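# Carry the tube rack through self-closing doors to desk

## Task

Move the tube rack from the counter, past the self-closing doors, onto the desk, using any number of the robots. At the finish the rack must stand upright with each tube seated all the way down in a hole, and both doors must be closed. The rack and tubes must never touch the floor. Afterwards every robot must release its grip and back away, and none may have fallen or be left leaning.

## Robot and tools

Robots: three identical Hello Robot Stretch 3 units named r1, r2 and r3. Each has a two-wheel differential base (0.33 m long, 0.34 m wide, a passive omni wheel at the rear), a lift carriage on a vertical mast, and one telescoping arm that reaches out to the robot's right side, ending in a wrist (yaw, pitch, roll) and a two-finger gripper. The base cannot strafe; to move the gripper forward you drive the base. An on-the-spot turn pivots about the point between the drive wheels, 0.05 m behind the front edge; with the arm in and wrist folded the robot sweeps a 0.28 m radius, more if the wrist is unfolded and level. A gust may occasionally nudge loose objects.

Frames: each robot reports in its own base frame, origin on the floor between the drive wheels, x forward, y left, z up. hand_pose is in that frame, at the closed-fingertip contact point; with wrist joints at zero its x axis is up, y points back along the arm toward the mast, z toward the rear. The odometry frame is the base frame at the start. Robots do not share a frame, so their relative placement must be judged from images, lidar_m, wrist_depth_mm and head_depth_mm.

execute_actions(actions, cameras): actions is a list holding one action or nothing (empty just returns state and images). The action is an object keyed by robot name; each robot entry may hold base, joints and contact_limits, and all listed motions start at once. base takes exactly one key: translate_m is a relative straight drive in metres from the base's current spot, forward positive, -1 to 1; rotate_rad is a relative spin in radians, counter-clockwise (left) positive, -3.2 to 3.2. A base offset is measured from where the robot last reported itself. joints are absolute targets, each named separately: lift_m 0 to 1.1 (arm height on mast), arm_m 0 to 0.52 (extension), wrist_yaw_rad -1.345 to 4.42 (0 along the arm, positive toward the front, 3.0 folded over the base), wrist_pitch_rad -1.57 to 0.451 (0 level, negative tips fingers down), wrist_roll_rad -2.911 to 2.911 (0 fingers side by side), gripper_m -0.089 to 0.179 (bigger is wider; real fingertip gap is smaller by about 0.007 near closed to 0.025 fully open, zero below 0.007), head_pan_rad -3.953 to 1.73 (0 ahead, positive left, -1.57 looks along the arm), head_tilt_rad -1.53 to 0.419 (negative down). Done tolerances: 0.004 for lift, arm and gripper, 0.02 for yaw, roll, pan, tilt, 0.05 for pitch. contact_limits takes only arm_m: a motor_effort percentage (1 to 100) at which arm motion halts with contact_stop; lower is gentler, too low stops instantly, and it also caps holding force until the next action. cameras lists camera names such as r2_wrist_camera (head, nav, wrist per robot), or all; omitted or null means all, [] means none. An unknown key, camera or out-of-range number rejects the whole call with no motion. Anything left out of an action may keep pushing toward an earlier target. No action runs past 15 s. If a result reports a stop, later calls in the same reply are skipped.

wait(seconds 0 to 10): commands nothing and returns state and images. zoom_image(camera, region [x0,y0,x1,y1] pixels, at most 504x504): enlarges part of that camera's latest full image. finished_scene(scene): pass the current scene's number once the goal holds stably; it is final and reports success.

Result lines: base_status and joint_status say how each motion of the last accepted action ended: done (for the base, wheels turned the full amount even if slipping), off_target (stopped short and may still push), contact_stop, time_out, torque_fault (the last three drop the target). on_its_own covers uncommanded parts; held at is the held target, not the position. motor_effort is percent of maximum, positive toward larger joint values, bracket shows the peak; readings are biased and noisy. Positive wheel effort pushes forward. lidar_m: 12 distances in metres from the base origin, 30-degree sectors starting straight ahead and going counter-clockwise (4th left, 7th behind, 10th right), '-' for nothing; plane at 0.17 m height, range 0.15 to 12 m, blind to clear objects and partly blocked by the mast and low lift. Depth grids are 7x7 medians in mm (wrist 45 to 1000, head 280 to 4000, head grid sideways). base_odometry counts wheel turns; heading is left-positive within ±3.142; turned_by_wheels and turned_by_imu give turn since last result; base_tilt in degrees, forward and right positive, with a fixed bias up to about 4 degrees.

Speed: full base speed (0.30 m/s, 1.9 rad/s) only with lift_m under 0.30, arm_m under 0.03, wrist_yaw_rad over 2.54; otherwise 0.10 m/s and 0.63 rad/s.

Gripping: command gripper_m under the object's width to grasp (smaller squeezes harder, though a stall guard may ease it); open to at least 0.02 above the contact value to let go. Neither reading nor status confirms a hold; check images.

Cautions: robot-to-robot contact that presses hard fails the run, and nothing in the state reports touching; once bases touch, even millimetres more is too much. Robots move independently and travel can differ by up to 2.5 cm per metre, which strains a shared load and can topple a robot. Fold or unfold the wrist only with lift 0.32 to 0.95, pitch -0.4, roll near 0; after folding the lift may go to 0.25. With yaw under -0.4 keep pitch at -0.5 or lower. Arm and lift stop and go slack on firm contact; a slack lift may sink under load. Base, wrist and head never auto-stop; wrist servos overloaded for seconds shut off for 10 s. Pushing on a fixed object with the gripper above about 0.45 m, repeated pushes, driving while hooked, or snagging furniture (especially reversing) can tip the robot: reverse in small steps, free the gripper, lower lift to about 0.2. Avoid drops, slams and hard pushes.

Each tool is called after "Call:" as name([rows], argument=value, ...), one row to a line, values as JSON.

## Session

Call:
execute_actions(actions=[])

Scene clock: 0.00 s.
r1.base_odometry: x=+0.000 y=+0.000 heading=+0.000 (m, m, rad; r1's odometry frame)
r1.turned_by_wheels: +0.000 (rad since the last result)
r1.turned_by_imu: +0.000 (rad since the last result)
r1.base_tilt: forward=+1.0 right=+1.4 (deg)
r1.lidar_m: 1.78 2.79 2.42 2.12 1.28 1.13 1.14 0.79 0.70 0.70 0.83 1.52
r1.head_depth_mm: 1731 2575 3304 3305 3282 3132 2086 / 1715 2567 3432 3444 3411 3043 2089 / 1726 2596 3559 3521 3525 2927 1979 / 1737 2583 3667 3676 3663 2732 1828 / 1734 2258 3837 3841 3749 2920 1979 / 1734 2572 - - - 3107 2074 / 1734 2568 3622 3676 3621 3095 2068
r1.base_status: not commanded
r1.joint_positions: lift_m=+0.585 arm_m=+0.002 wrist_yaw_rad=+3.037 wrist_pitch_rad=-0.362 wrist_roll_rad=-0.007 gripper_m=+0.037 head_pan_rad=+0.005 head_tilt_rad=-0.024
r1.joint_status: not commanded
r1.motor_effort: left_wheel=-1 right_wheel=+0 lift_m=+40 arm_m=+0 wrist_yaw_rad=+1 wrist_pitch_rad=+7 wrist_roll_rad=+1 gripper_m=+0 head_pan_rad=-1 head_tilt_rad=+2 (%)
r1.hand_pose: x=+0.0029 y=+0.0829 z=+0.6102 quat_wxyz=(+0.163, +0.699, +0.092, +0.691) (m; r1's base frame)
r1.wrist_depth_mm: - - - - - - - / - - - - - - - / - - - - - - - / - - - - - - - / - - - - - - - / 894 885 - 894 943 912 887 / 768 761 - 757 766 771 769
r2.base_odometry: x=+0.000 y=+0.000 heading=+0.000 (m, m, rad; r2's odometry frame)
r2.turned_by_wheels: +0.000 (rad since the last result)
r2.turned_by_imu: +0.000 (rad since the last result)
r2.base_tilt: forward=-1.6 right=+3.2 (deg)
r2.lidar_m: 2.47 2.44 1.68 1.35 1.35 0.86 0.69 0.69 0.75 1.15 2.80 3.03
r2.head_depth_mm: 2099 2829 2881 2903 2952 2923 2104 / 2102 2707 2767 2780 2814 2812 2087 / 2093 2613 2643 2678 2676 2694 2087 / 2095 2504 2541 2558 2601 2611 2082 / 2111 2409 2458 2467 2484 2507 2078 / 2121 2323 2372 2379 2391 2436 2077 / 2115 2245 2275 2311 2323 2333 2076
r2.base_status: not commanded
r2.joint_positions: lift_m=+0.351 arm_m=+0.003 wrist_yaw_rad=+3.130 wrist_pitch_rad=-0.359 wrist_roll_rad=-0.007 gripper_m=+0.037 head_pan_rad=-0.009 head_tilt_rad=+0.000
r2.joint_status: not commanded
r2.motor_effort: left_wheel=-1 right_wheel=+0 lift_m=+43 arm_m=-1 wrist_yaw_rad=-1 wrist_pitch_rad=+5 wrist_roll_rad=+0 gripper_m=+0 head_pan_rad=+0 head_tilt_rad=+2 (%)
r2.hand_pose: x=-0.0185 y=+0.0836 z=+0.3774 quat_wxyz=(+0.130, +0.694, +0.123, +0.697) (m; r2's base frame)
r2.wrist_depth_mm: - - - - - - - / - - - - - - - / - - - - - - - / 850 879 - 929 973 955 - / 683 707 725 748 769 776 781 / 580 588 - 597 645 638 653 / 502 518 - 547 534 552 555
r3.base_odometry: x=+0.000 y=+0.000 heading=+0.000 (m, m, rad; r3's odometry frame)
r3.turned_by_wheels: +0.000 (rad since the last result)
r3.turned_by_imu: +0.000 (rad since the last result)
r3.base_tilt: forward=+0.1 right=+0.0 (deg)
r3.lidar_m: 1.45 1.26 1.25 1.46 1.44 1.88 1.79 1.88 1.88 2.25 2.87 1.78
r3.head_depth_mm: 1965 2658 2698 2683 2621 2620 2246 / 1972 2322 2295 2289 2291 2232 2140 / 1922 2022 2012 2004 1980 1975 1956 / 1779 1802 1777 1773 1760 1763 1739 / 1615 1613 1603 1588 1591 1576 1581 / 1470 1462 1465 1449 1436 1433 1429 / 1346 1340 1336 1325 1325 1317 1311
r3.base_status: not commanded
r3.joint_positions: lift_m=+0.506 arm_m=-0.003 wrist_yaw_rad=+3.040 wrist_pitch_rad=-0.313 wrist_roll_rad=+0.000 gripper_m=+0.037 head_pan_rad=-0.018 head_tilt_rad=-0.022
r3.joint_status: not commanded
r3.motor_effort: left_wheel=+0 right_wheel=+0 lift_m=+32 arm_m=-2 wrist_yaw_rad=+0 wrist_pitch_rad=+9 wrist_roll_rad=+1 gripper_m=+0 head_pan_rad=+0 head_tilt_rad=+2 (%)
r3.hand_pose: x=+0.0028 y=+0.0927 z=+0.5425 quat_wxyz=(+0.146, +0.703, +0.075, +0.692) (m; r3's base frame)
r3.wrist_depth_mm: - - - - - - 933 / - - - - - - 985 / - - - - - - - / - - - - - - - / - - - - - - - / 865 890 - 879 942 878 889 / 725 720 743 733 751 750 740
pictures: r1_head_camera (sideways: a quarter turn clockwise sets it upright), r1_nav_camera (sideways: a quarter turn counterclockwise sets it upright), r1_wrist_camera, r2_head_camera (sideways: a quarter turn clockwise sets it upright), r2_nav_camera (sideways: a quarter turn counterclockwise sets it upright), r2_wrist_camera, r3_head_camera (sideways: a quarter turn clockwise sets it upright), r3_nav_camera (sideways: a quarter turn counterclockwise sets it upright), r3_wrist_camera
Images, in order (width x height): r1_head_camera 896x504, r1_nav_camera 672x504, r1_wrist_camera 644x364, r2_head_camera 896x504, r2_nav_camera 672x504, r2_wrist_camera 644x364, r3_head_camera 896x504, r3_nav_camera 672x504, r3_wrist_camera 644x364.

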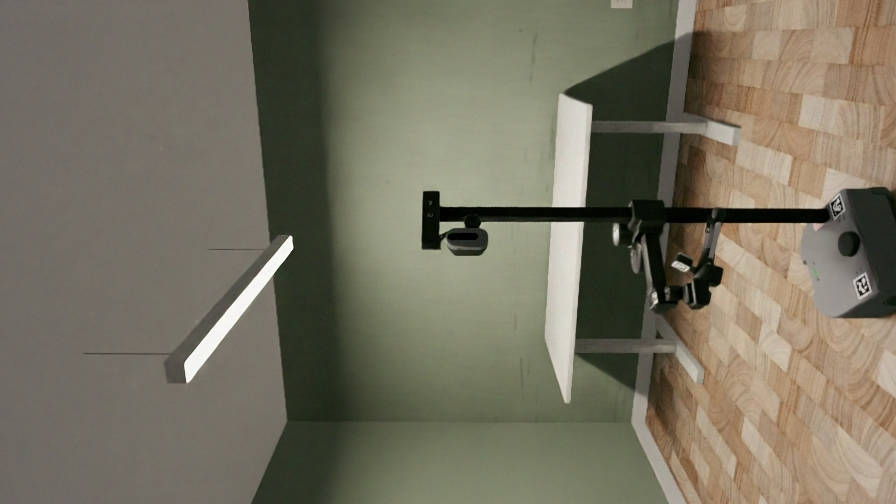

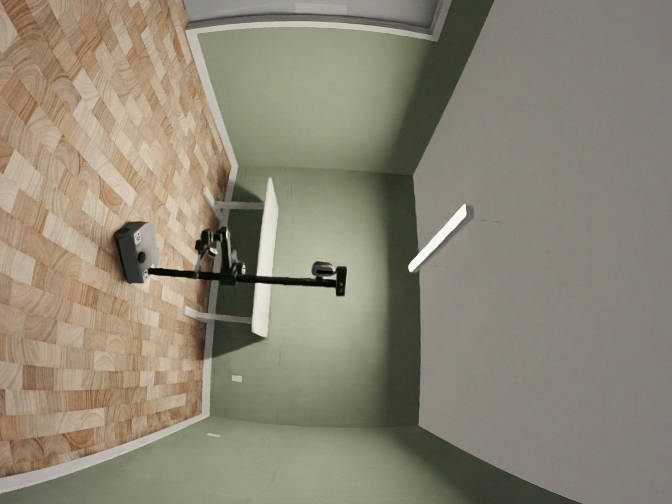

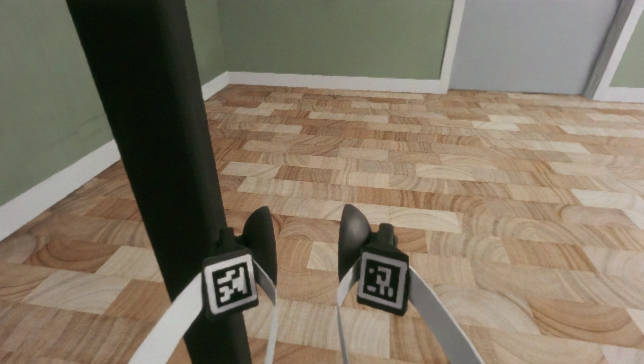

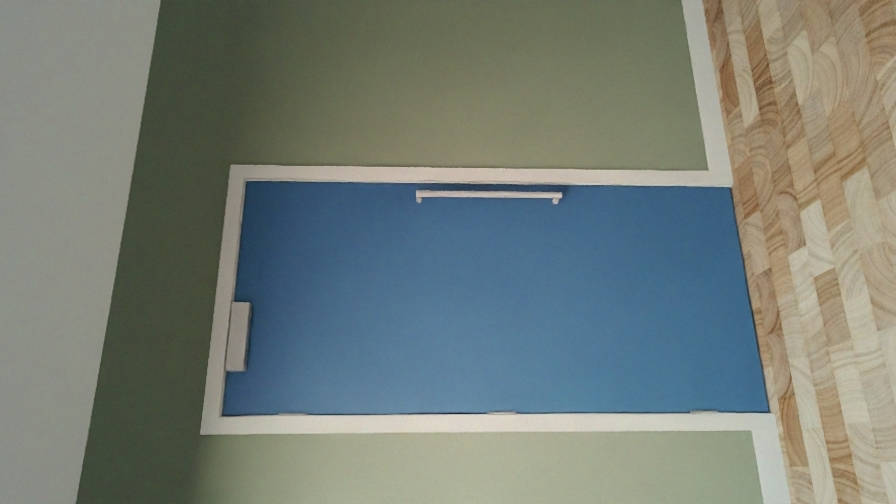

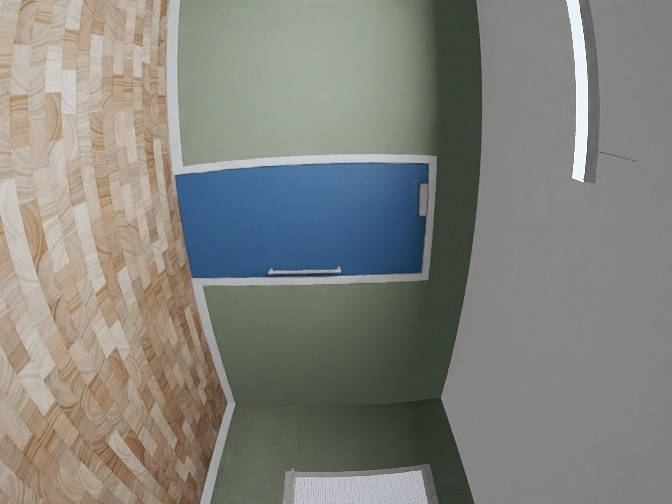

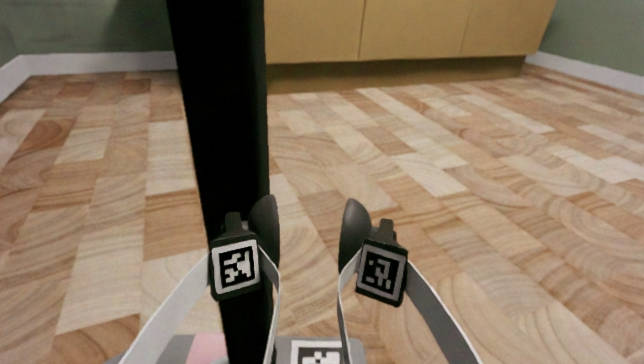

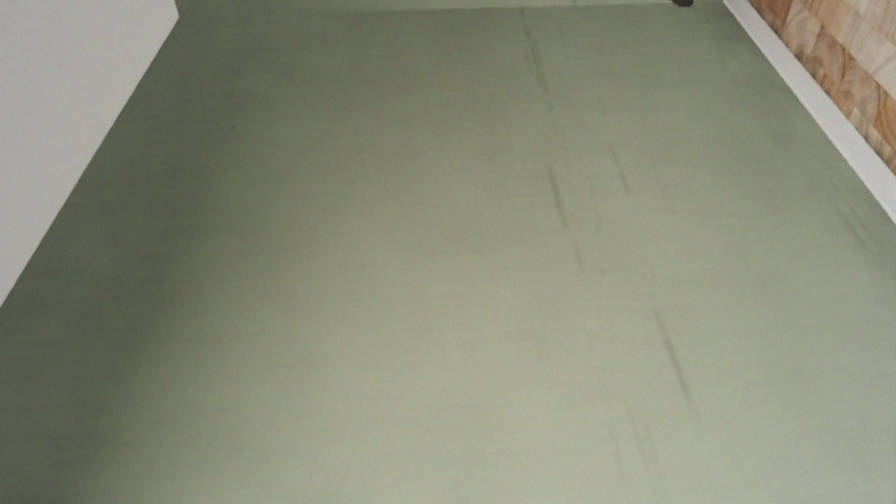

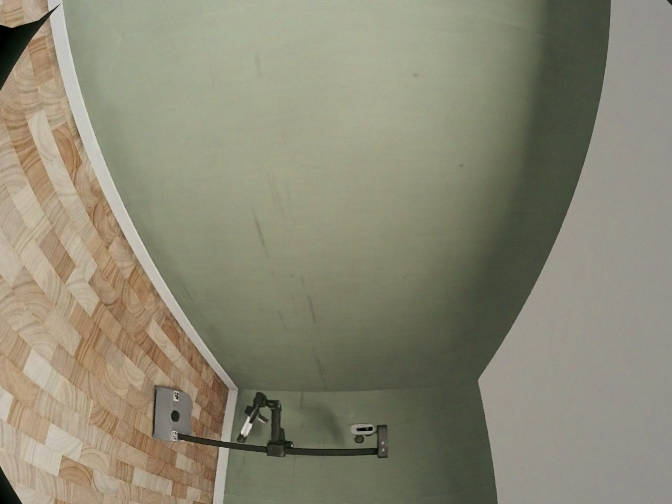

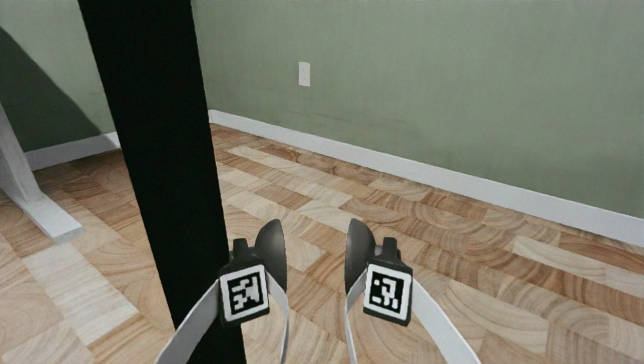

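Call:
execute_actions([
  {"r1":{"joints":{"head_pan_rad":1.2,"head_tilt_rad":-0.3,"lift_m":0.27}},"r2":{"joints":{"head_pan_rad":1.57,"head_tilt_rad":-0.4}},"r3":{"joints":{"head_pan_rad":-2.4,"head_tilt_rad":-0.3,"lift_m":0.27}}},
], cameras=["r1_head_camera","r1_nav_camera","r2_head_camera","r2_nav_camera","r3_nav_camera"])

Scene clock: 4.30 s.
r1.base_odometry: x=+0.000 y=+0.000 heading=+0.000 (m, m, rad; r1's odometry frame)
r1.turned_by_wheels: +0.000 (rad since the last result)
r1.turned_by_imu: -0.001 (rad since the last result)
r1.base_tilt: forward=+1.0 right=+1.2 (deg)
r1.lidar_m: 1.78 2.80 2.43 2.13 1.28 1.13 1.13 0.79 0.70 0.70 0.84 1.53
r1.head_depth_mm: 2107 2312 2433 2576 2672 1919 1477 / 2117 2292 2422 2560 2646 1939 1479 / 2096 2199 2342 2481 2599 1930 1484 / 2093 2193 2309 2428 2565 1937 1483 / 2082 2202 2304 2428 2542 1939 1483 / 2066 2176 2283 2427 2526 1938 1487 / 2057 2143 2279 2372 2509 1942 1486
r1.base_status: not commanded
r1.joint_positions: lift_m=+0.270 arm_m=+0.002 wrist_yaw_rad=+3.037 wrist_pitch_rad=-0.363 wrist_roll_rad=-0.007 gripper_m=+0.037 head_pan_rad=+1.193 head_tilt_rad=-0.296
r1.joint_status: all done
r1.motor_effort: left_wheel=+0(1) right_wheel=+0(0) lift_m=+35(36) arm_m=+0(0) wrist_yaw_rad=+1(0) wrist_pitch_rad=+7(7) wrist_roll_rad=+1(0) gripper_m=+1(1) head_pan_rad=+5(48) head_tilt_rad=-2(26) (%)
r1.hand_pose: x=+0.0029 y=+0.0829 z=+0.2954 quat_wxyz=(+0.164, +0.699, +0.092, +0.691) (m; r1's base frame)
r1.wrist_depth_mm: - - - - - - - / - - - - - - - / - - - - - - - / 761 758 764 764 765 753 754 / 606 610 - 608 611 595 605 / 509 505 - 526 518 508 510 / 447 - - - 442 442 441
r2.base_odometry: x=+0.000 y=+0.000 heading=+0.000 (m, m, rad; r2's odometry frame)
r2.turned_by_wheels: +0.000 (rad since the last result)
r2.turned_by_imu: +0.000 (rad since the last result)
r2.base_tilt: forward=-1.6 right=+3.3 (deg)
r2.lidar_m: 2.47 2.44 1.68 1.35 1.35 0.86 0.69 0.68 0.75 1.15 2.80 3.04
r2.head_depth_mm: 1962 2144 1668 1777 1970 1654 1356 / 1891 2043 1583 1686 1899 1663 1359 / 1828 1969 1535 1617 1785 1657 1357 / 1758 1893 1520 1540 1699 1664 1365 / 1704 1830 1533 1469 1618 1664 1364 / 1651 1766 1539 1461 1789 1670 1362 / 1607 1709 1825 1983 2068 1668 1399
r2.base_status: not commanded
r2.joint_positions: lift_m=+0.351 arm_m=+0.003 wrist_yaw_rad=+3.130 wrist_pitch_rad=-0.359 wrist_roll_rad=-0.007 gripper_m=+0.037 head_pan_rad=+1.563 head_tilt_rad=-0.395
r2.joint_status: all done
r2.motor_effort: left_wheel=-1(1) right_wheel=-1(0) lift_m=+43(43) arm_m=-1(1) wrist_yaw_rad=+0(0) wrist_pitch_rad=+4(5) wrist_roll_rad=+0(0) gripper_m=+0(0) head_pan_rad=+2(35) head_tilt_rad=-3(27) (%)
r2.hand_pose: x=-0.0185 y=+0.0836 z=+0.3774 quat_wxyz=(+0.130, +0.694, +0.123, +0.697) (m; r2's base frame)
r2.wrist_depth_mm: - - - - - - - / - - - - - - - / - - - - - - - / 859 858 - 940 938 987 - / 694 701 721 737 771 762 793 / 574 595 - 608 644 643 656 / 503 502 - 546 530 542 562
r3.base_odometry: x=+0.000 y=+0.000 heading=+0.000 (m, m, rad; r3's odometry frame)
r3.turned_by_wheels: +0.000 (rad since the last result)
r3.turned_by_imu: +0.001 (rad since the last result)
r3.base_tilt: forward=+0.1 right=+0.0 (deg)
r3.lidar_m: 1.45 1.25 1.25 1.45 1.43 1.88 1.78 1.88 1.88 2.26 2.86 1.78
r3.head_depth_mm: 1668 1730 1839 1935 2034 2013 1559 / 1647 1731 1819 1914 2042 2003 1576 / 1639 1718 1809 1908 2005 2023 1574 / 1641 1706 1787 1884 2000 2020 1578 / 1629 1712 1795 1880 1991 2014 1589 / 1615 1689 1788 1895 1999 2026 1593 / 1670 1768 1845 1944 2038 2044 1587
r3.base_status: not commanded
r3.joint_positions: lift_m=+0.270 arm_m=-0.003 wrist_yaw_rad=+3.040 wrist_pitch_rad=-0.315 wrist_roll_rad=+0.000 gripper_m=+0.037 head_pan_rad=-2.393 head_tilt_rad=-0.296
r3.joint_status: all done
r3.motor_effort: left_wheel=+0(0) right_wheel=+0(1) lift_m=+27(24) arm_m=-1(0) wrist_yaw_rad=-1(0) wrist_pitch_rad=+10(9) wrist_roll_rad=+0(0) gripper_m=+0(0) head_pan_rad=-4(49) head_tilt_rad=-2(29) (%)
r3.hand_pose: x=+0.0027 y=+0.0926 z=+0.3067 quat_wxyz=(+0.146, +0.703, +0.075, +0.692) (m; r3's base frame)
r3.wrist_depth_mm: - - - - - - 935 / - - - - - - 964 / - - - - - - - / 899 931 926 933 947 933 930 / 691 698 731 728 693 688 717 / 549 564 - 563 581 564 567 / 464 486 - 495 468 470 468
pictures: r1_head_camera (sideways: a quarter turn clockwise sets it upright), r1_nav_camera (sideways: a quarter turn counterclockwise sets it upright), r2_head_camera (sideways: a quarter turn clockwise sets it upright), r2_nav_camera (sideways: a quarter turn counterclockwise sets it upright), r3_nav_camera (sideways: a quarter turn counterclockwise sets it upright)
camera_calibration (this result's frames):
r1_head_camera: T_world_to_cam=[[-0.101275, -0.259857, -0.960322, 1.27085], [-0.942563, 0.333906, 0.00904887, 0.00322512], [0.318305, 0.90608, -0.278748, 0.316858], [0, 0, 0, 1]] pos_world=[0.0308875, 0.0420653, 1.30872]
r1_nav_camera: T_world_to_cam=[[0.0329904, 0.252252, 0.967099, -1.21979], [0.950165, -0.30804, 0.0479345, -0.0146605], [0.309996, 0.917322, -0.249844, 0.27729], [0, 0, 0, 1]] pos_world=[-0.0317875, 0.0488157, 1.24964]
r2_head_camera: T_world_to_cam=[[0.0131867, -0.418996, -0.907892, 1.19982], [-0.999878, -0.0131387, -0.00845914, 0.0182182], [-0.00838422, 0.907893, -0.419118, 0.499653], [0, 0, 0, 1]] pos_world=[0.00658349, 0.0493296, 1.29888]
r2_nav_camera: T_world_to_cam=[[0.0315982, 0.360632, 0.932173, -1.17359], [0.999071, -0.0387533, -0.0188733, 0.0719778], [0.0293185, 0.931903, -0.361521, 0.428184], [0, 0, 0, 1]] pos_world=[-0.0473812, 0.0269989, 1.25015]
r3_nav_camera: T_world_to_cam=[[-0.279511, -0.205156, 0.937968, -1.17032], [-0.702447, 0.709676, -0.0541035, 0.127461], [-0.654554, -0.673996, -0.342474, 0.402467], [0, 0, 0, 1]] pos_world=[0.0258524, -0.0592945, 1.24246]
Images, in order (width x height): r1_head_camera 896x504, r1_nav_camera 672x504, r2_head_camera 896x504, r2_nav_camera 672x504, r3_nav_camera 672x504.

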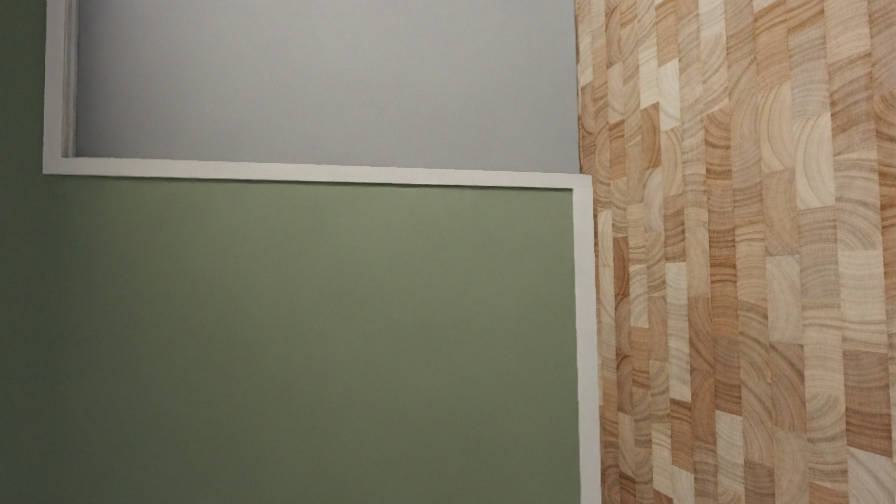

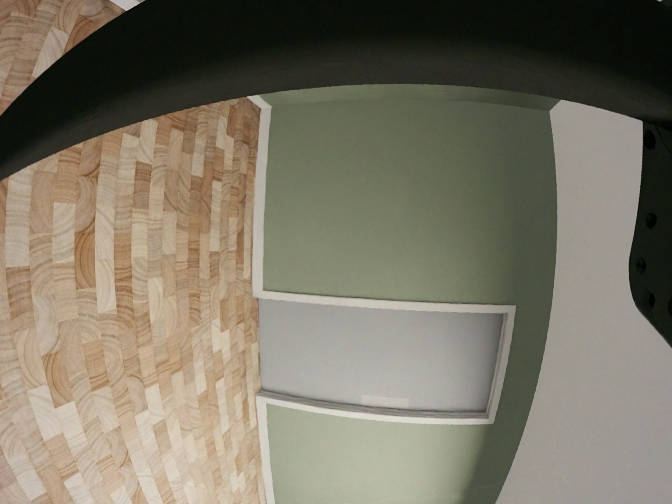

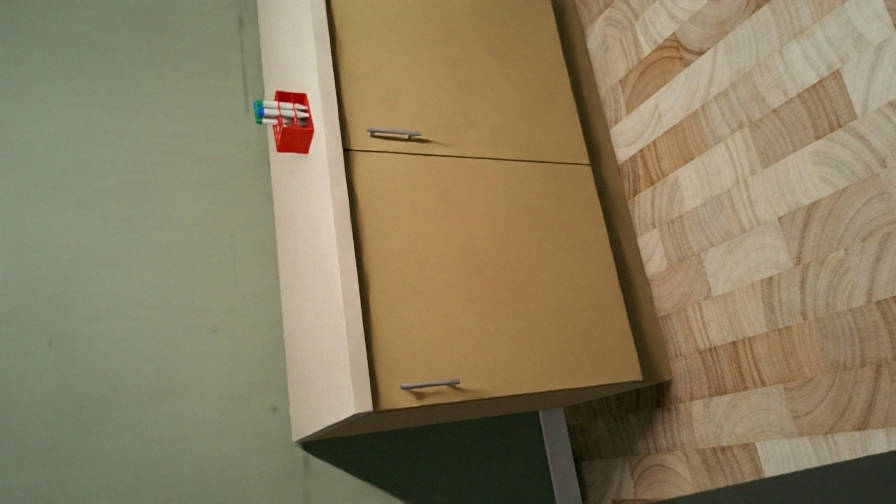

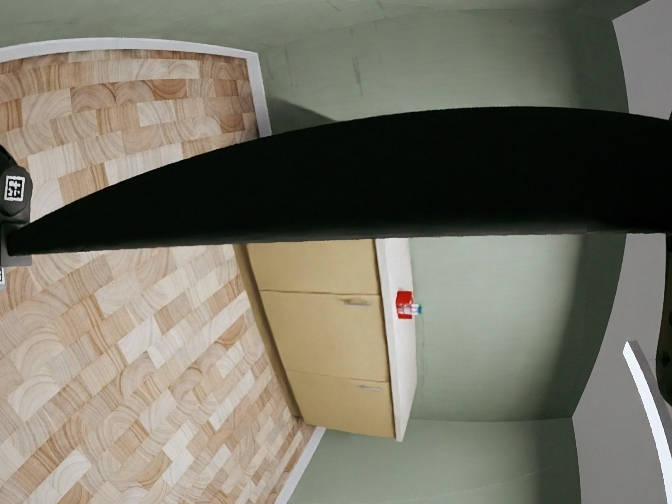

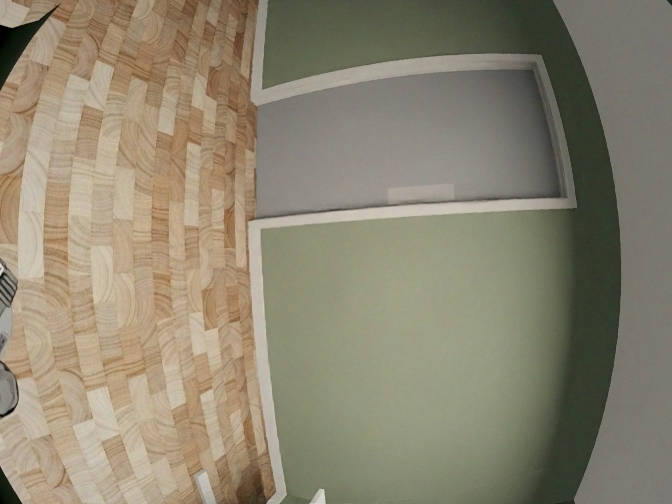

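Call:
execute_actions([
  {"r1":{"base":{"rotate_rad":0.78}},"r2":{"base":{"rotate_rad":1.11},"joints":{"lift_m":0.27}}},
], cameras=[])

Call:
execute_actions([
  {"r1":{"base":{"translate_m":1}},"r2":{"base":{"translate_m":1}}},
], cameras=[])

Call:
execute_actions([
  {"r1":{"base":{"translate_m":1}},"r2":{"base":{"translate_m":0.25}}},
], cameras=[])

Call:
execute_actions([
  {"r1":{"base":{"rotate_rad":0.53},"joints":{"head_pan_rad":0,"head_tilt_rad":-0.7}},"r2":{"base":{"rotate_rad":2.36},"joints":{"head_pan_rad":-1.57,"head_tilt_rad":-0.5}}},
], cameras=[])

Call:
execute_actions([
  {"r1":{"base":{"translate_m":0.4}},"r2":{"joints":{"lift_m":0.9,"wrist_pitch_rad":-0.4}}},
], cameras=["r1_nav_camera","r2_head_camera","r3_nav_camera"])

Scene clock: 9.60 s.
r1.base_odometry: x=+0.000 y=+0.000 heading=+0.780 (m, m, rad; r1's odometry frame)
r1.turned_by_wheels: +0.780 (rad since the last result)
r1.turned_by_imu: +0.776 (rad since the last result)
r1.base_tilt: forward=+1.0 right=+1.3 (deg)
r1.lidar_m: 2.58 2.43 1.56 1.17 1.15 0.97 0.72 0.70 0.74 1.03 1.80 1.79
r1.head_depth_mm: 2160 2264 2358 2465 2514 1912 1477 / 1938 2073 2230 2386 2453 1943 1479 / 1680 1781 1887 2020 2146 1933 1485 / 1477 1550 1637 1738 1830 1855 1488 / 1331 1390 1455 1520 1609 1694 1480 / 1199 1245 1305 1360 1425 1485 1475 / 1091 1136 1182 1230 1276 1334 1363
r1.base_status: done
r1.joint_positions: lift_m=+0.270 arm_m=+0.002 wrist_yaw_rad=+3.037 wrist_pitch_rad=-0.363 wrist_roll_rad=-0.007 gripper_m=+0.037 head_pan_rad=+1.193 head_tilt_rad=-0.297
r1.joint_status: not commanded
r1.motor_effort: left_wheel=-3(9) right_wheel=+1(7) lift_m=+35(35) arm_m=-1(0) wrist_yaw_rad=+0(1) wrist_pitch_rad=+7(7) wrist_roll_rad=+1(1) gripper_m=+0(0) head_pan_rad=+4(4) head_tilt_rad=-2(2) (%)
r1.hand_pose: x=+0.0029 y=+0.0828 z=+0.2954 quat_wxyz=(+0.164, +0.699, +0.092, +0.691) (m; r1's base frame)
r1.wrist_depth_mm: 822 - - - - - - / 874 - - - - - - / 889 - - - - - - / 755 747 761 738 763 763 770 / 604 605 - 603 601 605 617 / 513 505 - 524 525 501 512 / 450 - - - 434 440 439
r2.base_odometry: x=+0.000 y=+0.000 heading=+1.110 (m, m, rad; r2's odometry frame)
r2.turned_by_wheels: +1.110 (rad since the last result)
r2.turned_by_imu: +1.119 (rad since the last result)
r2.base_tilt: forward=-1.6 right=+3.2 (deg)
r2.lidar_m: 1.61 1.35 1.53 0.82 0.69 0.68 0.77 1.25 2.79 2.93 2.44 2.44
r2.head_depth_mm: 1177 1316 1477 1701 1913 1654 1357 / 1034 1135 1259 1418 1608 1652 1352 / 922 1000 1094 1208 1350 1512 1360 / 829 891 968 1054 1161 1295 1324 / 753 806 867 940 1021 1116 1239 / 693 736 786 845 910 987 1081 / 639 676 718 765 820 889 981
r2.base_status: done
r2.joint_positions: lift_m=+0.270 arm_m=+0.003 wrist_yaw_rad=+3.130 wrist_pitch_rad=-0.360 wrist_roll_rad=-0.007 gripper_m=+0.037 head_pan_rad=+1.563 head_tilt_rad=-0.396
r2.joint_status: all done
r2.motor_effort: left_wheel=-2(9) right_wheel=+3(11) lift_m=+38(39) arm_m=-1(1) wrist_yaw_rad=+0(1) wrist_pitch_rad=+5(5) wrist_roll_rad=+0(0) gripper_m=-1(0) head_pan_rad=+3(3) head_tilt_rad=-3(2) (%)
r2.hand_pose: x=-0.0186 y=+0.0834 z=+0.2959 quat_wxyz=(+0.131, +0.694, +0.123, +0.697) (m; r2's base frame)
r2.wrist_depth_mm: 532 615 - 996 - - - / 559 652 - - - - - / 594 694 - 983 - - - / 609 709 - 774 781 825 855 / 571 597 592 614 632 656 661 / 475 508 - 520 526 532 543 / - - - - 447 450 466
r3.base_odometry: x=+0.000 y=+0.000 heading=+0.000 (m, m, rad; r3's odometry frame)
r3.turned_by_wheels: +0.000 (rad since the last result)
r3.turned_by_imu: +0.001 (rad since the last result)
r3.base_tilt: forward=+0.1 right=+0.0 (deg)
r3.lidar_m: 1.45 1.25 1.25 1.45 1.44 1.88 1.78 1.88 1.88 2.25 2.86 1.78
r3.head_depth_mm: 1656 1741 1850 1937 2039 2001 1575 / 1648 1740 1814 1920 2029 1998 1570 / 1645 1715 1800 1906 2016 2017 1577 / 1633 1722 1790 1891 1997 2015 1574 / 1622 1703 1787 1877 1989 2022 1576 / 1607 1686 1774 1885 2019 2021 1587 / 1669 1755 1852 1926 2049 2028 1591
r3.base_status: not commanded
r3.joint_positions: lift_m=+0.270 arm_m=-0.003 wrist_yaw_rad=+3.040 wrist_pitch_rad=-0.315 wrist_roll_rad=+0.000 gripper_m=+0.037 head_pan_rad=-2.393 head_tilt_rad=-0.296
r3.joint_status: not commanded
r3.motor_effort: left_wheel=+0(1) right_wheel=+0(0) lift_m=+27(27) arm_m=-2(1) wrist_yaw_rad=+0(0) wrist_pitch_rad=+9(9) wrist_roll_rad=+1(0) gripper_m=+0(1) head_pan_rad=-3(3) head_tilt_rad=-3(3) (%)
r3.hand_pose: x=+0.0027 y=+0.0926 z=+0.3067 quat_wxyz=(+0.146, +0.703, +0.075, +0.692) (m; r3's base frame)
r3.wrist_depth_mm: - - - - - - 959 / - - - - - - 986 / - - - - - - - / 935 918 923 915 948 938 947 / 688 699 721 733 704 698 701 / 553 556 - 561 580 568 560 / 461 482 - 500 466 473 471
pictures: none
No camera images: the call's "cameras" was empty. Leave "cameras" out to get every camera's image.

Scene clock: 14.60 s.
r1.base_odometry: x=+0.711 y=+0.703 heading=+0.780 (m, m, rad; r1's odometry frame)
r1.turned_by_wheels: +0.000 (rad since the last result)
r1.turned_by_imu: -0.006 (rad since the last result)
r1.base_tilt: forward=+1.0 right=+1.3 (deg)
r1.lidar_m: 1.69 1.54 1.63 1.65 1.62 1.68 1.63 1.58 1.65 1.27 1.28 2.15
r1.head_depth_mm: 1388 1442 1499 1567 1638 1703 1486 / 1489 1554 1620 1694 1794 1834 1483 / 1615 1687 1775 1863 1951 1937 1476 / 1749 1855 1944 2053 2175 1941 1479 / 1864 1958 2049 2151 2275 1929 1484 / 1711 1779 1861 1941 2020 1937 1487 / 1565 1620 1677 1745 1816 1844 1487
r1.base_status: done
r1.joint_positions: lift_m=+0.270 arm_m=+0.002 wrist_yaw_rad=+3.037 wrist_pitch_rad=-0.363 wrist_roll_rad=-0.007 gripper_m=+0.037 head_pan_rad=+1.193 head_tilt_rad=-0.297
r1.joint_status: not commanded
r1.motor_effort: left_wheel=-3(5) right_wheel=+1(6) lift_m=+35(35) arm_m=+0(0) wrist_yaw_rad=+0(0) wrist_pitch_rad=+7(7) wrist_roll_rad=+1(1) gripper_m=+1(1) head_pan_rad=+3(4) head_tilt_rad=-2(2) (%)
r1.hand_pose: x=+0.0029 y=+0.0828 z=+0.2954 quat_wxyz=(+0.164, +0.699, +0.092, +0.691) (m; r1's base frame)
r1.wrist_depth_mm: - - - - - - - / - - - - - - - / - - - - - - - / 757 753 770 761 754 765 755 / 609 604 - 610 602 613 617 / 507 509 - 530 524 506 515 / 451 - - - 441 436 433
r2.base_odometry: x=+0.445 y=+0.896 heading=+1.110 (m, m, rad; r2's odometry frame)
r2.turned_by_wheels: +0.000 (rad since the last result)
r2.turned_by_imu: +0.005 (rad since the last result)
r2.base_tilt: forward=-1.6 right=+3.3 (deg)
r2.lidar_m: 0.81 0.68 0.68 0.76 1.43 1.43 1.60 2.63 3.44 2.04 1.71 1.70
r2.head_depth_mm: 1174 1252 1299 898 784 851 929 / 1265 1347 1445 899 870 948 1042 / 1375 1472 1591 940 964 1066 1216 / 1499 1620 1757 1938 2040 1612 1358 / 1580 1696 1835 1984 2045 1654 1360 / 1474 1559 1671 1791 1900 1658 1369 / 1361 1437 1518 1628 1741 1663 1403
r2.base_status: done
r2.joint_positions: lift_m=+0.270 arm_m=+0.003 wrist_yaw_rad=+3.130 wrist_pitch_rad=-0.361 wrist_roll_rad=-0.007 gripper_m=+0.037 head_pan_rad=+1.563 head_tilt_rad=-0.396
r2.joint_status: not commanded
r2.motor_effort: left_wheel=-3(6) right_wheel=+2(11) lift_m=+39(39) arm_m=-1(1) wrist_yaw_rad=+0(0) wrist_pitch_rad=+5(5) wrist_roll_rad=+0(0) gripper_m=+1(0) head_pan_rad=+3(3) head_tilt_rad=-3(3) (%)
r2.hand_pose: x=-0.0186 y=+0.0834 z=+0.2959 quat_wxyz=(+0.131, +0.694, +0.123, +0.697) (m; r2's base frame)
r2.wrist_depth_mm: - - - - 726 619 535 / - - - - 783 646 553 / 924 946 - - 897 708 579 / 720 721 - 768 795 758 672 / 571 583 597 608 633 639 662 / 472 515 - 540 524 527 543 / - - - - 447 457 457
r3.base_odometry: x=+0.000 y=+0.000 heading=+0.000 (m, m, rad; r3's odometry frame)
r3.turned_by_wheels: +0.000 (rad since the last result)
r3.turned_by_imu: +0.001 (rad since the last result)
r3.base_tilt: forward=+0.2 right=+0.0 (deg)
r3.lidar_m: 1.45 1.26 1.25 1.46 1.44 1.87 1.79 1.88 1.88 2.25 1.27 2.52
r3.head_depth_mm: 1655 1738 1826 1930 2055 1996 1562 / 1652 1735 1814 1931 2038 2023 1570 / 1641 1718 1827 1889 2011 2018 1581 / 1630 1707 1800 1893 2010 2038 1573 / 1626 1700 1776 1894 1982 2019 1579 / 1616 1692 1779 1900 2015 2040 1597 / 1675 1751 1851 1917 2045 2032 1583
r3.base_status: not commanded
r3.joint_positions: lift_m=+0.270 arm_m=-0.003 wrist_yaw_rad=+3.040 wrist_pitch_rad=-0.315 wrist_roll_rad=+0.000 gripper_m=+0.037 head_pan_rad=-2.393 head_tilt_rad=-0.296
r3.joint_status: not commanded
r3.motor_effort: left_wheel=+0(0) right_wheel=+0(0) lift_m=+27(27) arm_m=-1(1) wrist_yaw_rad=+0(0) wrist_pitch_rad=+9(10) wrist_roll_rad=+0(0) gripper_m=+0(0) head_pan_rad=-4(4) head_tilt_rad=-2(3) (%)
r3.hand_pose: x=+0.0027 y=+0.0926 z=+0.3067 quat_wxyz=(+0.146, +0.703, +0.075, +0.692) (m; r3's base frame)
r3.wrist_depth_mm: - - - - - - 939 / - - - - - - 976 / - - - - - - - / 887 901 893 915 944 931 929 / 679 696 739 740 706 711 718 / 553 552 - 553 578 563 565 / 465 484 - 501 467 470 475
pictures: none
No camera images: the call's "cameras" was empty. Leave "cameras" out to get every camera's image.

Scene clock: 19.53 s.
r1.base_odometry: x=+1.422 y=+1.406 heading=+0.780 (m, m, rad; r1's odometry frame)
r1.turned_by_wheels: +0.000 (rad since the last result)
r1.turned_by_imu: -0.005 (rad since the last result)
r1.base_tilt: forward=+1.0 right=+1.3 (deg)
r1.lidar_m: 0.79 0.76 0.80 0.99 2.11 2.17 2.54 2.45 1.40 2.59 2.21 0.95
r1.head_depth_mm: 659 688 717 746 783 820 861 / 709 741 775 810 851 895 946 / 694 728 774 821 872 932 1001 / 742 782 825 872 927 989 1059 / 819 863 914 974 1043 1118 1205 / 905 962 1026 1100 1191 1291 1377 / 1010 1093 1170 1272 1387 1532 1474
r1.base_status: done
r1.joint_positions: lift_m=+0.270 arm_m=+0.002 wrist_yaw_rad=+3.037 wrist_pitch_rad=-0.363 wrist_roll_rad=-0.007 gripper_m=+0.037 head_pan_rad=+1.193 head_tilt_rad=-0.297
r1.joint_status: not commanded
r1.motor_effort: left_wheel=-2(4) right_wheel=+0(5) lift_m=+35(35) arm_m=+0(0) wrist_yaw_rad=+0(1) wrist_pitch_rad=+7(7) wrist_roll_rad=+0(0) gripper_m=+0(0) head_pan_rad=+4(4) head_tilt_rad=-2(2) (%)
r1.hand_pose: x=+0.0029 y=+0.0828 z=+0.2954 quat_wxyz=(+0.164, +0.699, +0.092, +0.691) (m; r1's base frame)
r1.wrist_depth_mm: - - - - 800 712 599 / - - - - 831 755 622 / - - - - 883 769 646 / 748 744 758 764 748 747 677 / 611 608 - 593 607 615 608 / 503 510 - 520 525 509 507 / 447 - - - 438 438 438
r2.base_odometry: x=+0.556 y=+1.119 heading=+1.110 (m, m, rad; r2's odometry frame)
r2.turned_by_wheels: +0.000 (rad since the last result)
r2.turned_by_imu: +0.001 (rad since the last result)
r2.base_tilt: forward=-1.6 right=+3.2 (deg)
r2.lidar_m: 0.61 0.51 0.51 0.58 1.62 1.61 1.82 2.97 3.34 1.81 1.52 1.52
r2.head_depth_mm: 1020 1080 1151 901 642 631 686 / 1099 1167 1236 901 670 700 772 / 1193 1275 1345 903 711 791 881 / 1296 1405 1528 906 803 901 1027 / 1431 1553 1707 907 930 1057 1261 / 1576 1713 1861 1939 1979 1608 1362 / 1530 1625 1719 1833 1949 1668 1396
r2.base_status: done
r2.joint_positions: lift_m=+0.270 arm_m=+0.003 wrist_yaw_rad=+3.130 wrist_pitch_rad=-0.361 wrist_roll_rad=-0.007 gripper_m=+0.037 head_pan_rad=+1.563 head_tilt_rad=-0.396
r2.joint_status: not commanded
r2.motor_effort: left_wheel=-3(8) right_wheel=+3(12) lift_m=+39(39) arm_m=-1(1) wrist_yaw_rad=-1(0) wrist_pitch_rad=+5(5) wrist_roll_rad=+0(0) gripper_m=+0(0) head_pan_rad=+3(3) head_tilt_rad=-3(3) (%)
r2.hand_pose: x=-0.0186 y=+0.0834 z=+0.2959 quat_wxyz=(+0.131, +0.694, +0.123, +0.697) (m; r2's base frame)
r2.wrist_depth_mm: - - - 674 564 467 408 / - - - 742 596 502 421 / 922 - - 915 659 525 447 / 715 724 - 776 712 615 470 / 559 602 599 616 638 627 545 / 482 505 - 532 531 535 546 / - - - - 438 455 465
r3.base_odometry: x=+0.000 y=+0.000 heading=+0.000 (m, m, rad; r3's odometry frame)
r3.turned_by_wheels: +0.000 (rad since the last result)
r3.turned_by_imu: +0.001 (rad since the last result)
r3.base_tilt: forward=+0.1 right=+0.0 (deg)
r3.lidar_m: 1.45 1.26 1.26 1.45 1.44 1.88 1.78 1.88 1.87 1.40 2.86 2.53
r3.head_depth_mm: 1663 1746 1826 1934 2049 2002 1557 / 1655 1717 1815 1909 2023 1992 1568 / 1640 1709 1809 1911 2019 2015 1577 / 1635 1705 1807 1889 2002 2030 1562 / 1637 1696 1773 1875 1978 2025 1569 / 1607 1690 1785 1885 1999 2021 1581 / 1676 1754 1835 1947 2040 2030 1592
r3.base_status: not commanded
r3.joint_positions: lift_m=+0.270 arm_m=-0.003 wrist_yaw_rad=+3.040 wrist_pitch_rad=-0.315 wrist_roll_rad=+0.000 gripper_m=+0.037 head_pan_rad=-2.393 head_tilt_rad=-0.296
r3.joint_status: not commanded
r3.motor_effort: left_wheel=+0(0) right_wheel=+0(0) lift_m=+27(27) arm_m=-2(2) wrist_yaw_rad=+0(0) wrist_pitch_rad=+9(9) wrist_roll_rad=+0(0) gripper_m=+0(0) head_pan_rad=-4(3) head_tilt_rad=-3(2) (%)
r3.hand_pose: x=+0.0027 y=+0.0926 z=+0.3067 quat_wxyz=(+0.146, +0.703, +0.075, +0.692) (m; r3's base frame)
r3.wrist_depth_mm: - - - - - - 963 / - - - - - - 966 / - - - - - - - / 901 901 902 925 913 929 931 / 689 676 739 737 700 695 701 / 554 556 - 558 587 569 564 / 464 483 - 501 470 473 476
pictures: none
No camera images: the call's "cameras" was empty. Leave "cameras" out to get every camera's image.

Scene clock: 22.27 s.
r1.base_odometry: x=+1.422 y=+1.406 heading=+1.310 (m, m, rad; r1's odometry frame)
r1.turned_by_wheels: +0.530 (rad since the last result)
r1.turned_by_imu: +0.527 (rad since the last result)
r1.base_tilt: forward=+0.9 right=+1.3 (deg)
r1.lidar_m: 0.76 0.80 1.00 2.08 2.18 2.53 2.44 1.40 2.60 2.21 0.94 0.79
r1.head_depth_mm: 596 670 761 882 1049 1253 1147 / 600 672 766 890 1056 1268 1148 / 602 677 770 897 1068 1281 1153 / 605 679 776 899 1075 1291 1154 / 609 683 780 907 1084 1291 1150 / 611 687 786 914 1096 1285 1149 / 613 693 792 919 1077 1248 1157
r1.base_status: done
r1.joint_positions: lift_m=+0.270 arm_m=+0.002 wrist_yaw_rad=+3.037 wrist_pitch_rad=-0.363 wrist_roll_rad=-0.007 gripper_m=+0.037 head_pan_rad=+0.007 head_tilt_rad=-0.692
r1.joint_status: all done
r1.motor_effort: left_wheel=-3(9) right_wheel=+2(7) lift_m=+35(35) arm_m=+0(0) wrist_yaw_rad=+1(1) wrist_pitch_rad=+7(7) wrist_roll_rad=+0(1) gripper_m=+0(0) head_pan_rad=-4(44) head_tilt_rad=-4(35) (%)
r1.hand_pose: x=+0.0029 y=+0.0828 z=+0.2954 quat_wxyz=(+0.164, +0.699, +0.092, +0.691) (m; r1's base frame)
r1.wrist_depth_mm: - - - - - - 738 / - - - - - - 737 / - - - - - 924 752 / 753 755 749 752 758 755 708 / 603 607 - 604 607 605 612 / 512 512 - 520 524 511 509 / 448 - - - 441 436 436
r2.base_odometry: x=+0.556 y=+1.119 heading=-2.814 (m, m, rad; r2's odometry frame)
r2.turned_by_wheels: +2.360 (rad since the last result)
r2.turned_by_imu: +2.379 (rad since the last result)
r2.base_tilt: forward=-1.7 right=+3.2 (deg)
r2.lidar_m: 1.61 1.65 2.18 3.60 2.28 1.60 1.52 0.77 0.54 0.51 0.52 0.69
r2.head_depth_mm: 923 1013 1072 741 628 716 848 / 924 1014 1073 742 628 716 845 / 922 1009 1072 743 631 716 847 / 923 1013 1070 669 629 716 844 / 924 1012 1069 653 608 714 843 / 923 1011 1074 749 610 698 841 / 925 1008 1071 751 610 713 842
r2.base_status: done
r2.joint_positions: lift_m=+0.270 arm_m=+0.003 wrist_yaw_rad=+3.130 wrist_pitch_rad=-0.361 wrist_roll_rad=-0.007 gripper_m=+0.037 head_pan_rad=-1.563 head_tilt_rad=-0.494
r2.joint_status: all done
r2.motor_effort: left_wheel=-2(9) right_wheel=+2(13) lift_m=+39(40) arm_m=-1(1) wrist_yaw_rad=+0(1) wrist_pitch_rad=+5(5) wrist_roll_rad=+0(0) gripper_m=+0(0) head_pan_rad=-2(35) head_tilt_rad=-3(15) (%)
r2.hand_pose: x=-0.0186 y=+0.0834 z=+0.2959 quat_wxyz=(+0.131, +0.694, +0.123, +0.697) (m; r2's base frame)
r2.wrist_depth_mm: - - - - - - - / - - - - - - - / 946 982 - - - - - / 697 727 - 775 792 829 847 / 581 591 606 600 632 653 670 / 477 506 - 532 535 528 534 / - - - - 432 455 466
r3.base_odometry: x=+0.000 y=+0.000 heading=+0.000 (m, m, rad; r3's odometry frame)
r3.turned_by_wheels: +0.000 (rad since the last result)
r3.turned_by_imu: +0.001 (rad since the last result)
r3.base_tilt: forward=+0.1 right=+0.0 (deg)
r3.lidar_m: 1.45 1.26 1.25 1.45 1.43 1.88 1.78 1.88 1.88 1.40 2.86 2.52
r3.head_depth_mm: 1658 1741 1816 1944 2053 1998 1568 / 1651 1739 1834 1933 2020 2003 1558 / 1640 1720 1818 1902 2007 2023 1570 / 1638 1704 1802 1900 1990 2034 1584 / 1622 1700 1783 1862 1983 2017 1590 / 1610 1690 1773 1876 2008 2048 1597 / 1676 1755 1827 1931 2027 2028 1592
r3.base_status: not commanded
r3.joint_positions: lift_m=+0.270 arm_m=-0.003 wrist_yaw_rad=+3.040 wrist_pitch_rad=-0.315 wrist_roll_rad=+0.000 gripper_m=+0.037 head_pan_rad=-2.393 head_tilt_rad=-0.296
r3.joint_status: not commanded
r3.motor_effort: left_wheel=+0(1) right_wheel=+0(0) lift_m=+27(28) arm_m=-1(1) wrist_yaw_rad=+0(0) wrist_pitch_rad=+10(9) wrist_roll_rad=+1(0) gripper_m=+0(0) head_pan_rad=-4(3) head_tilt_rad=-2(3) (%)
r3.hand_pose: x=+0.0027 y=+0.0926 z=+0.3067 quat_wxyz=(+0.146, +0.703, +0.075, +0.692) (m; r3's base frame)
r3.wrist_depth_mm: - - - - - - 915 / - - - - - - - / - - - - - - - / 910 897 903 929 929 932 942 / 689 685 715 738 696 707 714 / 556 553 - 551 591 559 565 / 464 481 - 498 465 468 471
pictures: none
No camera images: the call's "cameras" was empty. Leave "cameras" out to get every camera's image.

Scene clock: 28.83 s.
r1.base_odometry: x=+1.525 y=+1.793 heading=+1.310 (m, m, rad; r1's odometry frame)
r1.turned_by_wheels: +0.000 (rad since the last result)
r1.turned_by_imu: -0.003 (rad since the last result)
r1.base_tilt: forward=+0.9 right=+1.3 (deg)
r1.lidar_m: 0.37 0.38 0.54 1.22 2.17 2.93 2.85 1.75 2.76 1.02 0.51 0.38
r1.head_depth_mm: - 296 337 391 466 577 757 / - 298 339 394 470 581 765 / - 299 341 396 473 587 776 / - 301 343 399 477 593 788 / - 303 344 401 480 600 798 / - 304 347 404 485 605 810 / 284 305 349 407 489 612 820
r1.base_status: done
r1.joint_positions: lift_m=+0.270 arm_m=+0.002 wrist_yaw_rad=+3.037 wrist_pitch_rad=-0.363 wrist_roll_rad=-0.007 gripper_m=+0.037 head_pan_rad=+0.007 head_tilt_rad=-0.692
r1.joint_status: not commanded
r1.motor_effort: left_wheel=-3(8) right_wheel=+1(7) lift_m=+35(35) arm_m=+0(0) wrist_yaw_rad=+0(1) wrist_pitch_rad=+7(7) wrist_roll_rad=+0(1) gripper_m=+0(0) head_pan_rad=-4(3) head_tilt_rad=-5(5) (%)
r1.hand_pose: x=+0.0029 y=+0.0828 z=+0.2954 quat_wxyz=(+0.164, +0.699, +0.092, +0.691) (m; r1's base frame)
r1.wrist_depth_mm: - - - - 724 481 404 / - - - - 744 506 402 / - - - - 751 553 407 / 757 762 755 752 704 578 415 / 598 608 - 605 603 562 416 / 510 509 - 523 523 507 419 / 450 - - - 440 442 413
r2.base_odometry: x=+0.556 y=+1.119 heading=-2.814 (m, m, rad; r2's odometry frame)
r2.turned_by_wheels: +0.000 (rad since the last result)
r2.turned_by_imu: -0.001 (rad since the last result)
r2.base_tilt: forward=-1.6 right=+3.2 (deg)
r2.lidar_m: 1.61 1.65 2.18 3.60 2.28 1.60 1.52 0.77 0.54 0.51 0.53 0.69
r2.head_depth_mm: 923 1011 1071 741 627 717 - / 924 1012 1071 743 628 717 805 / 925 1014 1074 744 629 715 806 / 923 1014 1071 668 630 716 - / 924 1013 1069 654 608 715 - / 925 1010 1070 748 609 698 843 / 926 1013 1068 752 611 714 842
r2.base_status: not commanded
r2.joint_positions: lift_m=+0.900 arm_m=+0.003 wrist_yaw_rad=+3.130 wrist_pitch_rad=-0.414 wrist_roll_rad=-0.007 gripper_m=+0.037 head_pan_rad=-1.563 head_tilt_rad=-0.494
r2.joint_status: all done
r2.motor_effort: left_wheel=-3(2) right_wheel=+3(3) lift_m=+48(49) arm_m=-1(1) wrist_yaw_rad=+0(0) wrist_pitch_rad=+4(5) wrist_roll_rad=+0(0) gripper_m=+0(0) head_pan_rad=-2(3) head_tilt_rad=-3(3) (%)
r2.hand_pose: x=-0.0186 y=+0.0770 z=+0.9134 quat_wxyz=(+0.149, +0.690, +0.142, +0.694) (m; r2's base frame)
r2.wrist_depth_mm: - - - - - - - / - - - - - - - / - - - - - - - / - - - - - - - / - - - - - - - / - - - - - - - / - - - - - - -
r3.base_odometry: x=+0.000 y=+0.000 heading=+0.000 (m, m, rad; r3's odometry frame)
r3.turned_by_wheels: +0.000 (rad since the last result)
r3.turned_by_imu: +0.002 (rad since the last result)
r3.base_tilt: forward=+0.1 right=+0.0 (deg)
r3.lidar_m: 1.45 1.25 1.26 1.45 1.44 1.87 1.78 1.88 1.75 1.76 2.87 2.53
r3.head_depth_mm: 1662 1747 1834 1931 2077 2002 1555 / 1652 1729 1818 1921 2005 2002 1557 / 1632 1713 1808 1913 2015 2022 1569 / 1628 1710 1802 1900 2007 2017 1575 / 1622 1701 1781 1879 1981 2017 1587 / 1615 1695 1767 1888 2029 2035 1580 / 1684 1753 1838 1937 2025 2041 1580
r3.base_status: not commanded
r3.joint_positions: lift_m=+0.270 arm_m=-0.003 wrist_yaw_rad=+3.040 wrist_pitch_rad=-0.315 wrist_roll_rad=+0.000 gripper_m=+0.037 head_pan_rad=-2.393 head_tilt_rad=-0.296
r3.joint_status: not commanded
r3.motor_effort: left_wheel=+0(0) right_wheel=+0(0) lift_m=+27(27) arm_m=-1(1) wrist_yaw_rad=+0(0) wrist_pitch_rad=+9(9) wrist_roll_rad=+0(1) gripper_m=+0(0) head_pan_rad=-3(3) head_tilt_rad=-3(2) (%)
r3.hand_pose: x=+0.0027 y=+0.0926 z=+0.3067 quat_wxyz=(+0.146, +0.703, +0.075, +0.692) (m; r3's base frame)
r3.wrist_depth_mm: - - - - - - 928 / - - - - - - 972 / - - - - - - - / 928 895 908 922 929 943 929 / 688 682 732 730 706 701 697 / 558 553 - 559 588 558 565 / 464 477 - 498 470 476 472
pictures: r1_nav_camera (sideways: a quarter turn counterclockwise sets it upright), r2_head_camera (sideways: a quarter turn clockwise sets it upright), r3_nav_camera (sideways: a quarter turn counterclockwise sets it upright)
camera_calibration (this result's frames):
r1_nav_camera: T_world_to_cam=[[0.600298, 0.0666258, 0.796997, -1.00134], [0.0848257, -0.996207, 0.0193883, 0.0277997], [0.795266, 0.0559671, -0.603672, 0.734753], [0, 0, 0, 1]] pos_world=[0.0144204, 0.0532874, 1.24108]
r2_head_camera: T_world_to_cam=[[-0.0205151, 0.506973, -0.861718, 1.1398], [0.999538, 0.0297154, -0.00631379, 0.00322776], [0.0224053, -0.861449, -0.507349, 0.614272], [0, 0, 0, 1]] pos_world=[0.00639386, -0.0487805, 1.29386]
r3_nav_camera: T_world_to_cam=[[-0.279511, -0.205156, 0.937968, -1.17032], [-0.702447, 0.709677, -0.0541035, 0.127461], [-0.654554, -0.673996, -0.342474, 0.402467], [0, 0, 0, 1]] pos_world=[0.0258524, -0.0592945, 1.24246]
Images, in order (width x height): r1_nav_camera 672x504, r2_head_camera 896x504, r3_nav_camera 672x504.

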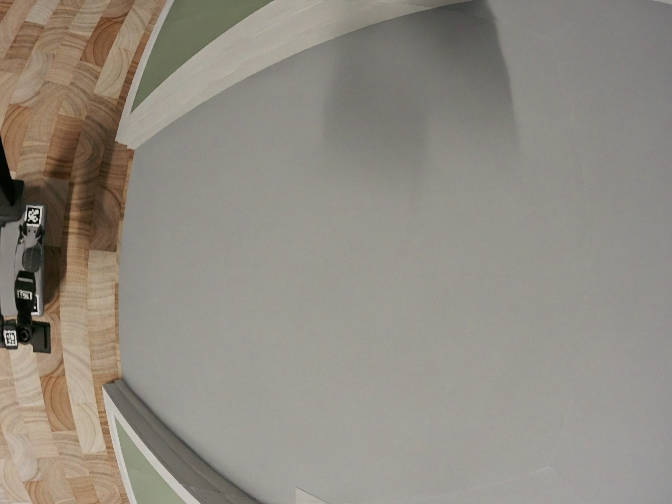

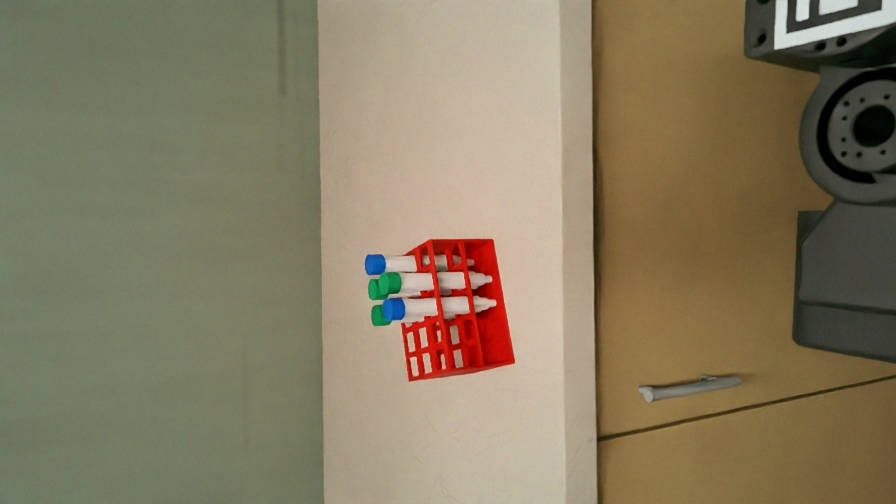

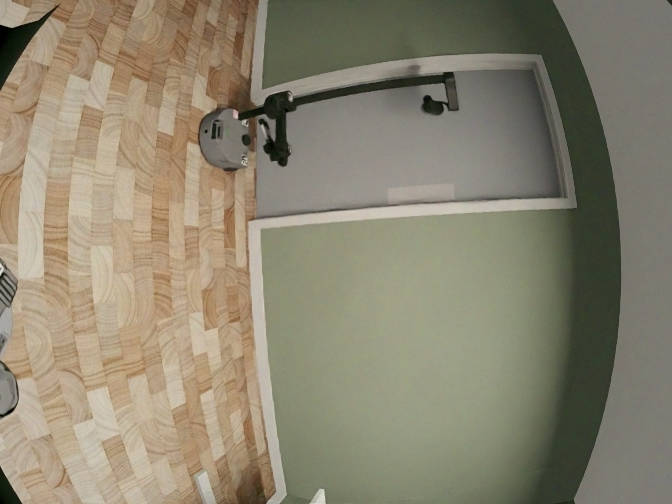

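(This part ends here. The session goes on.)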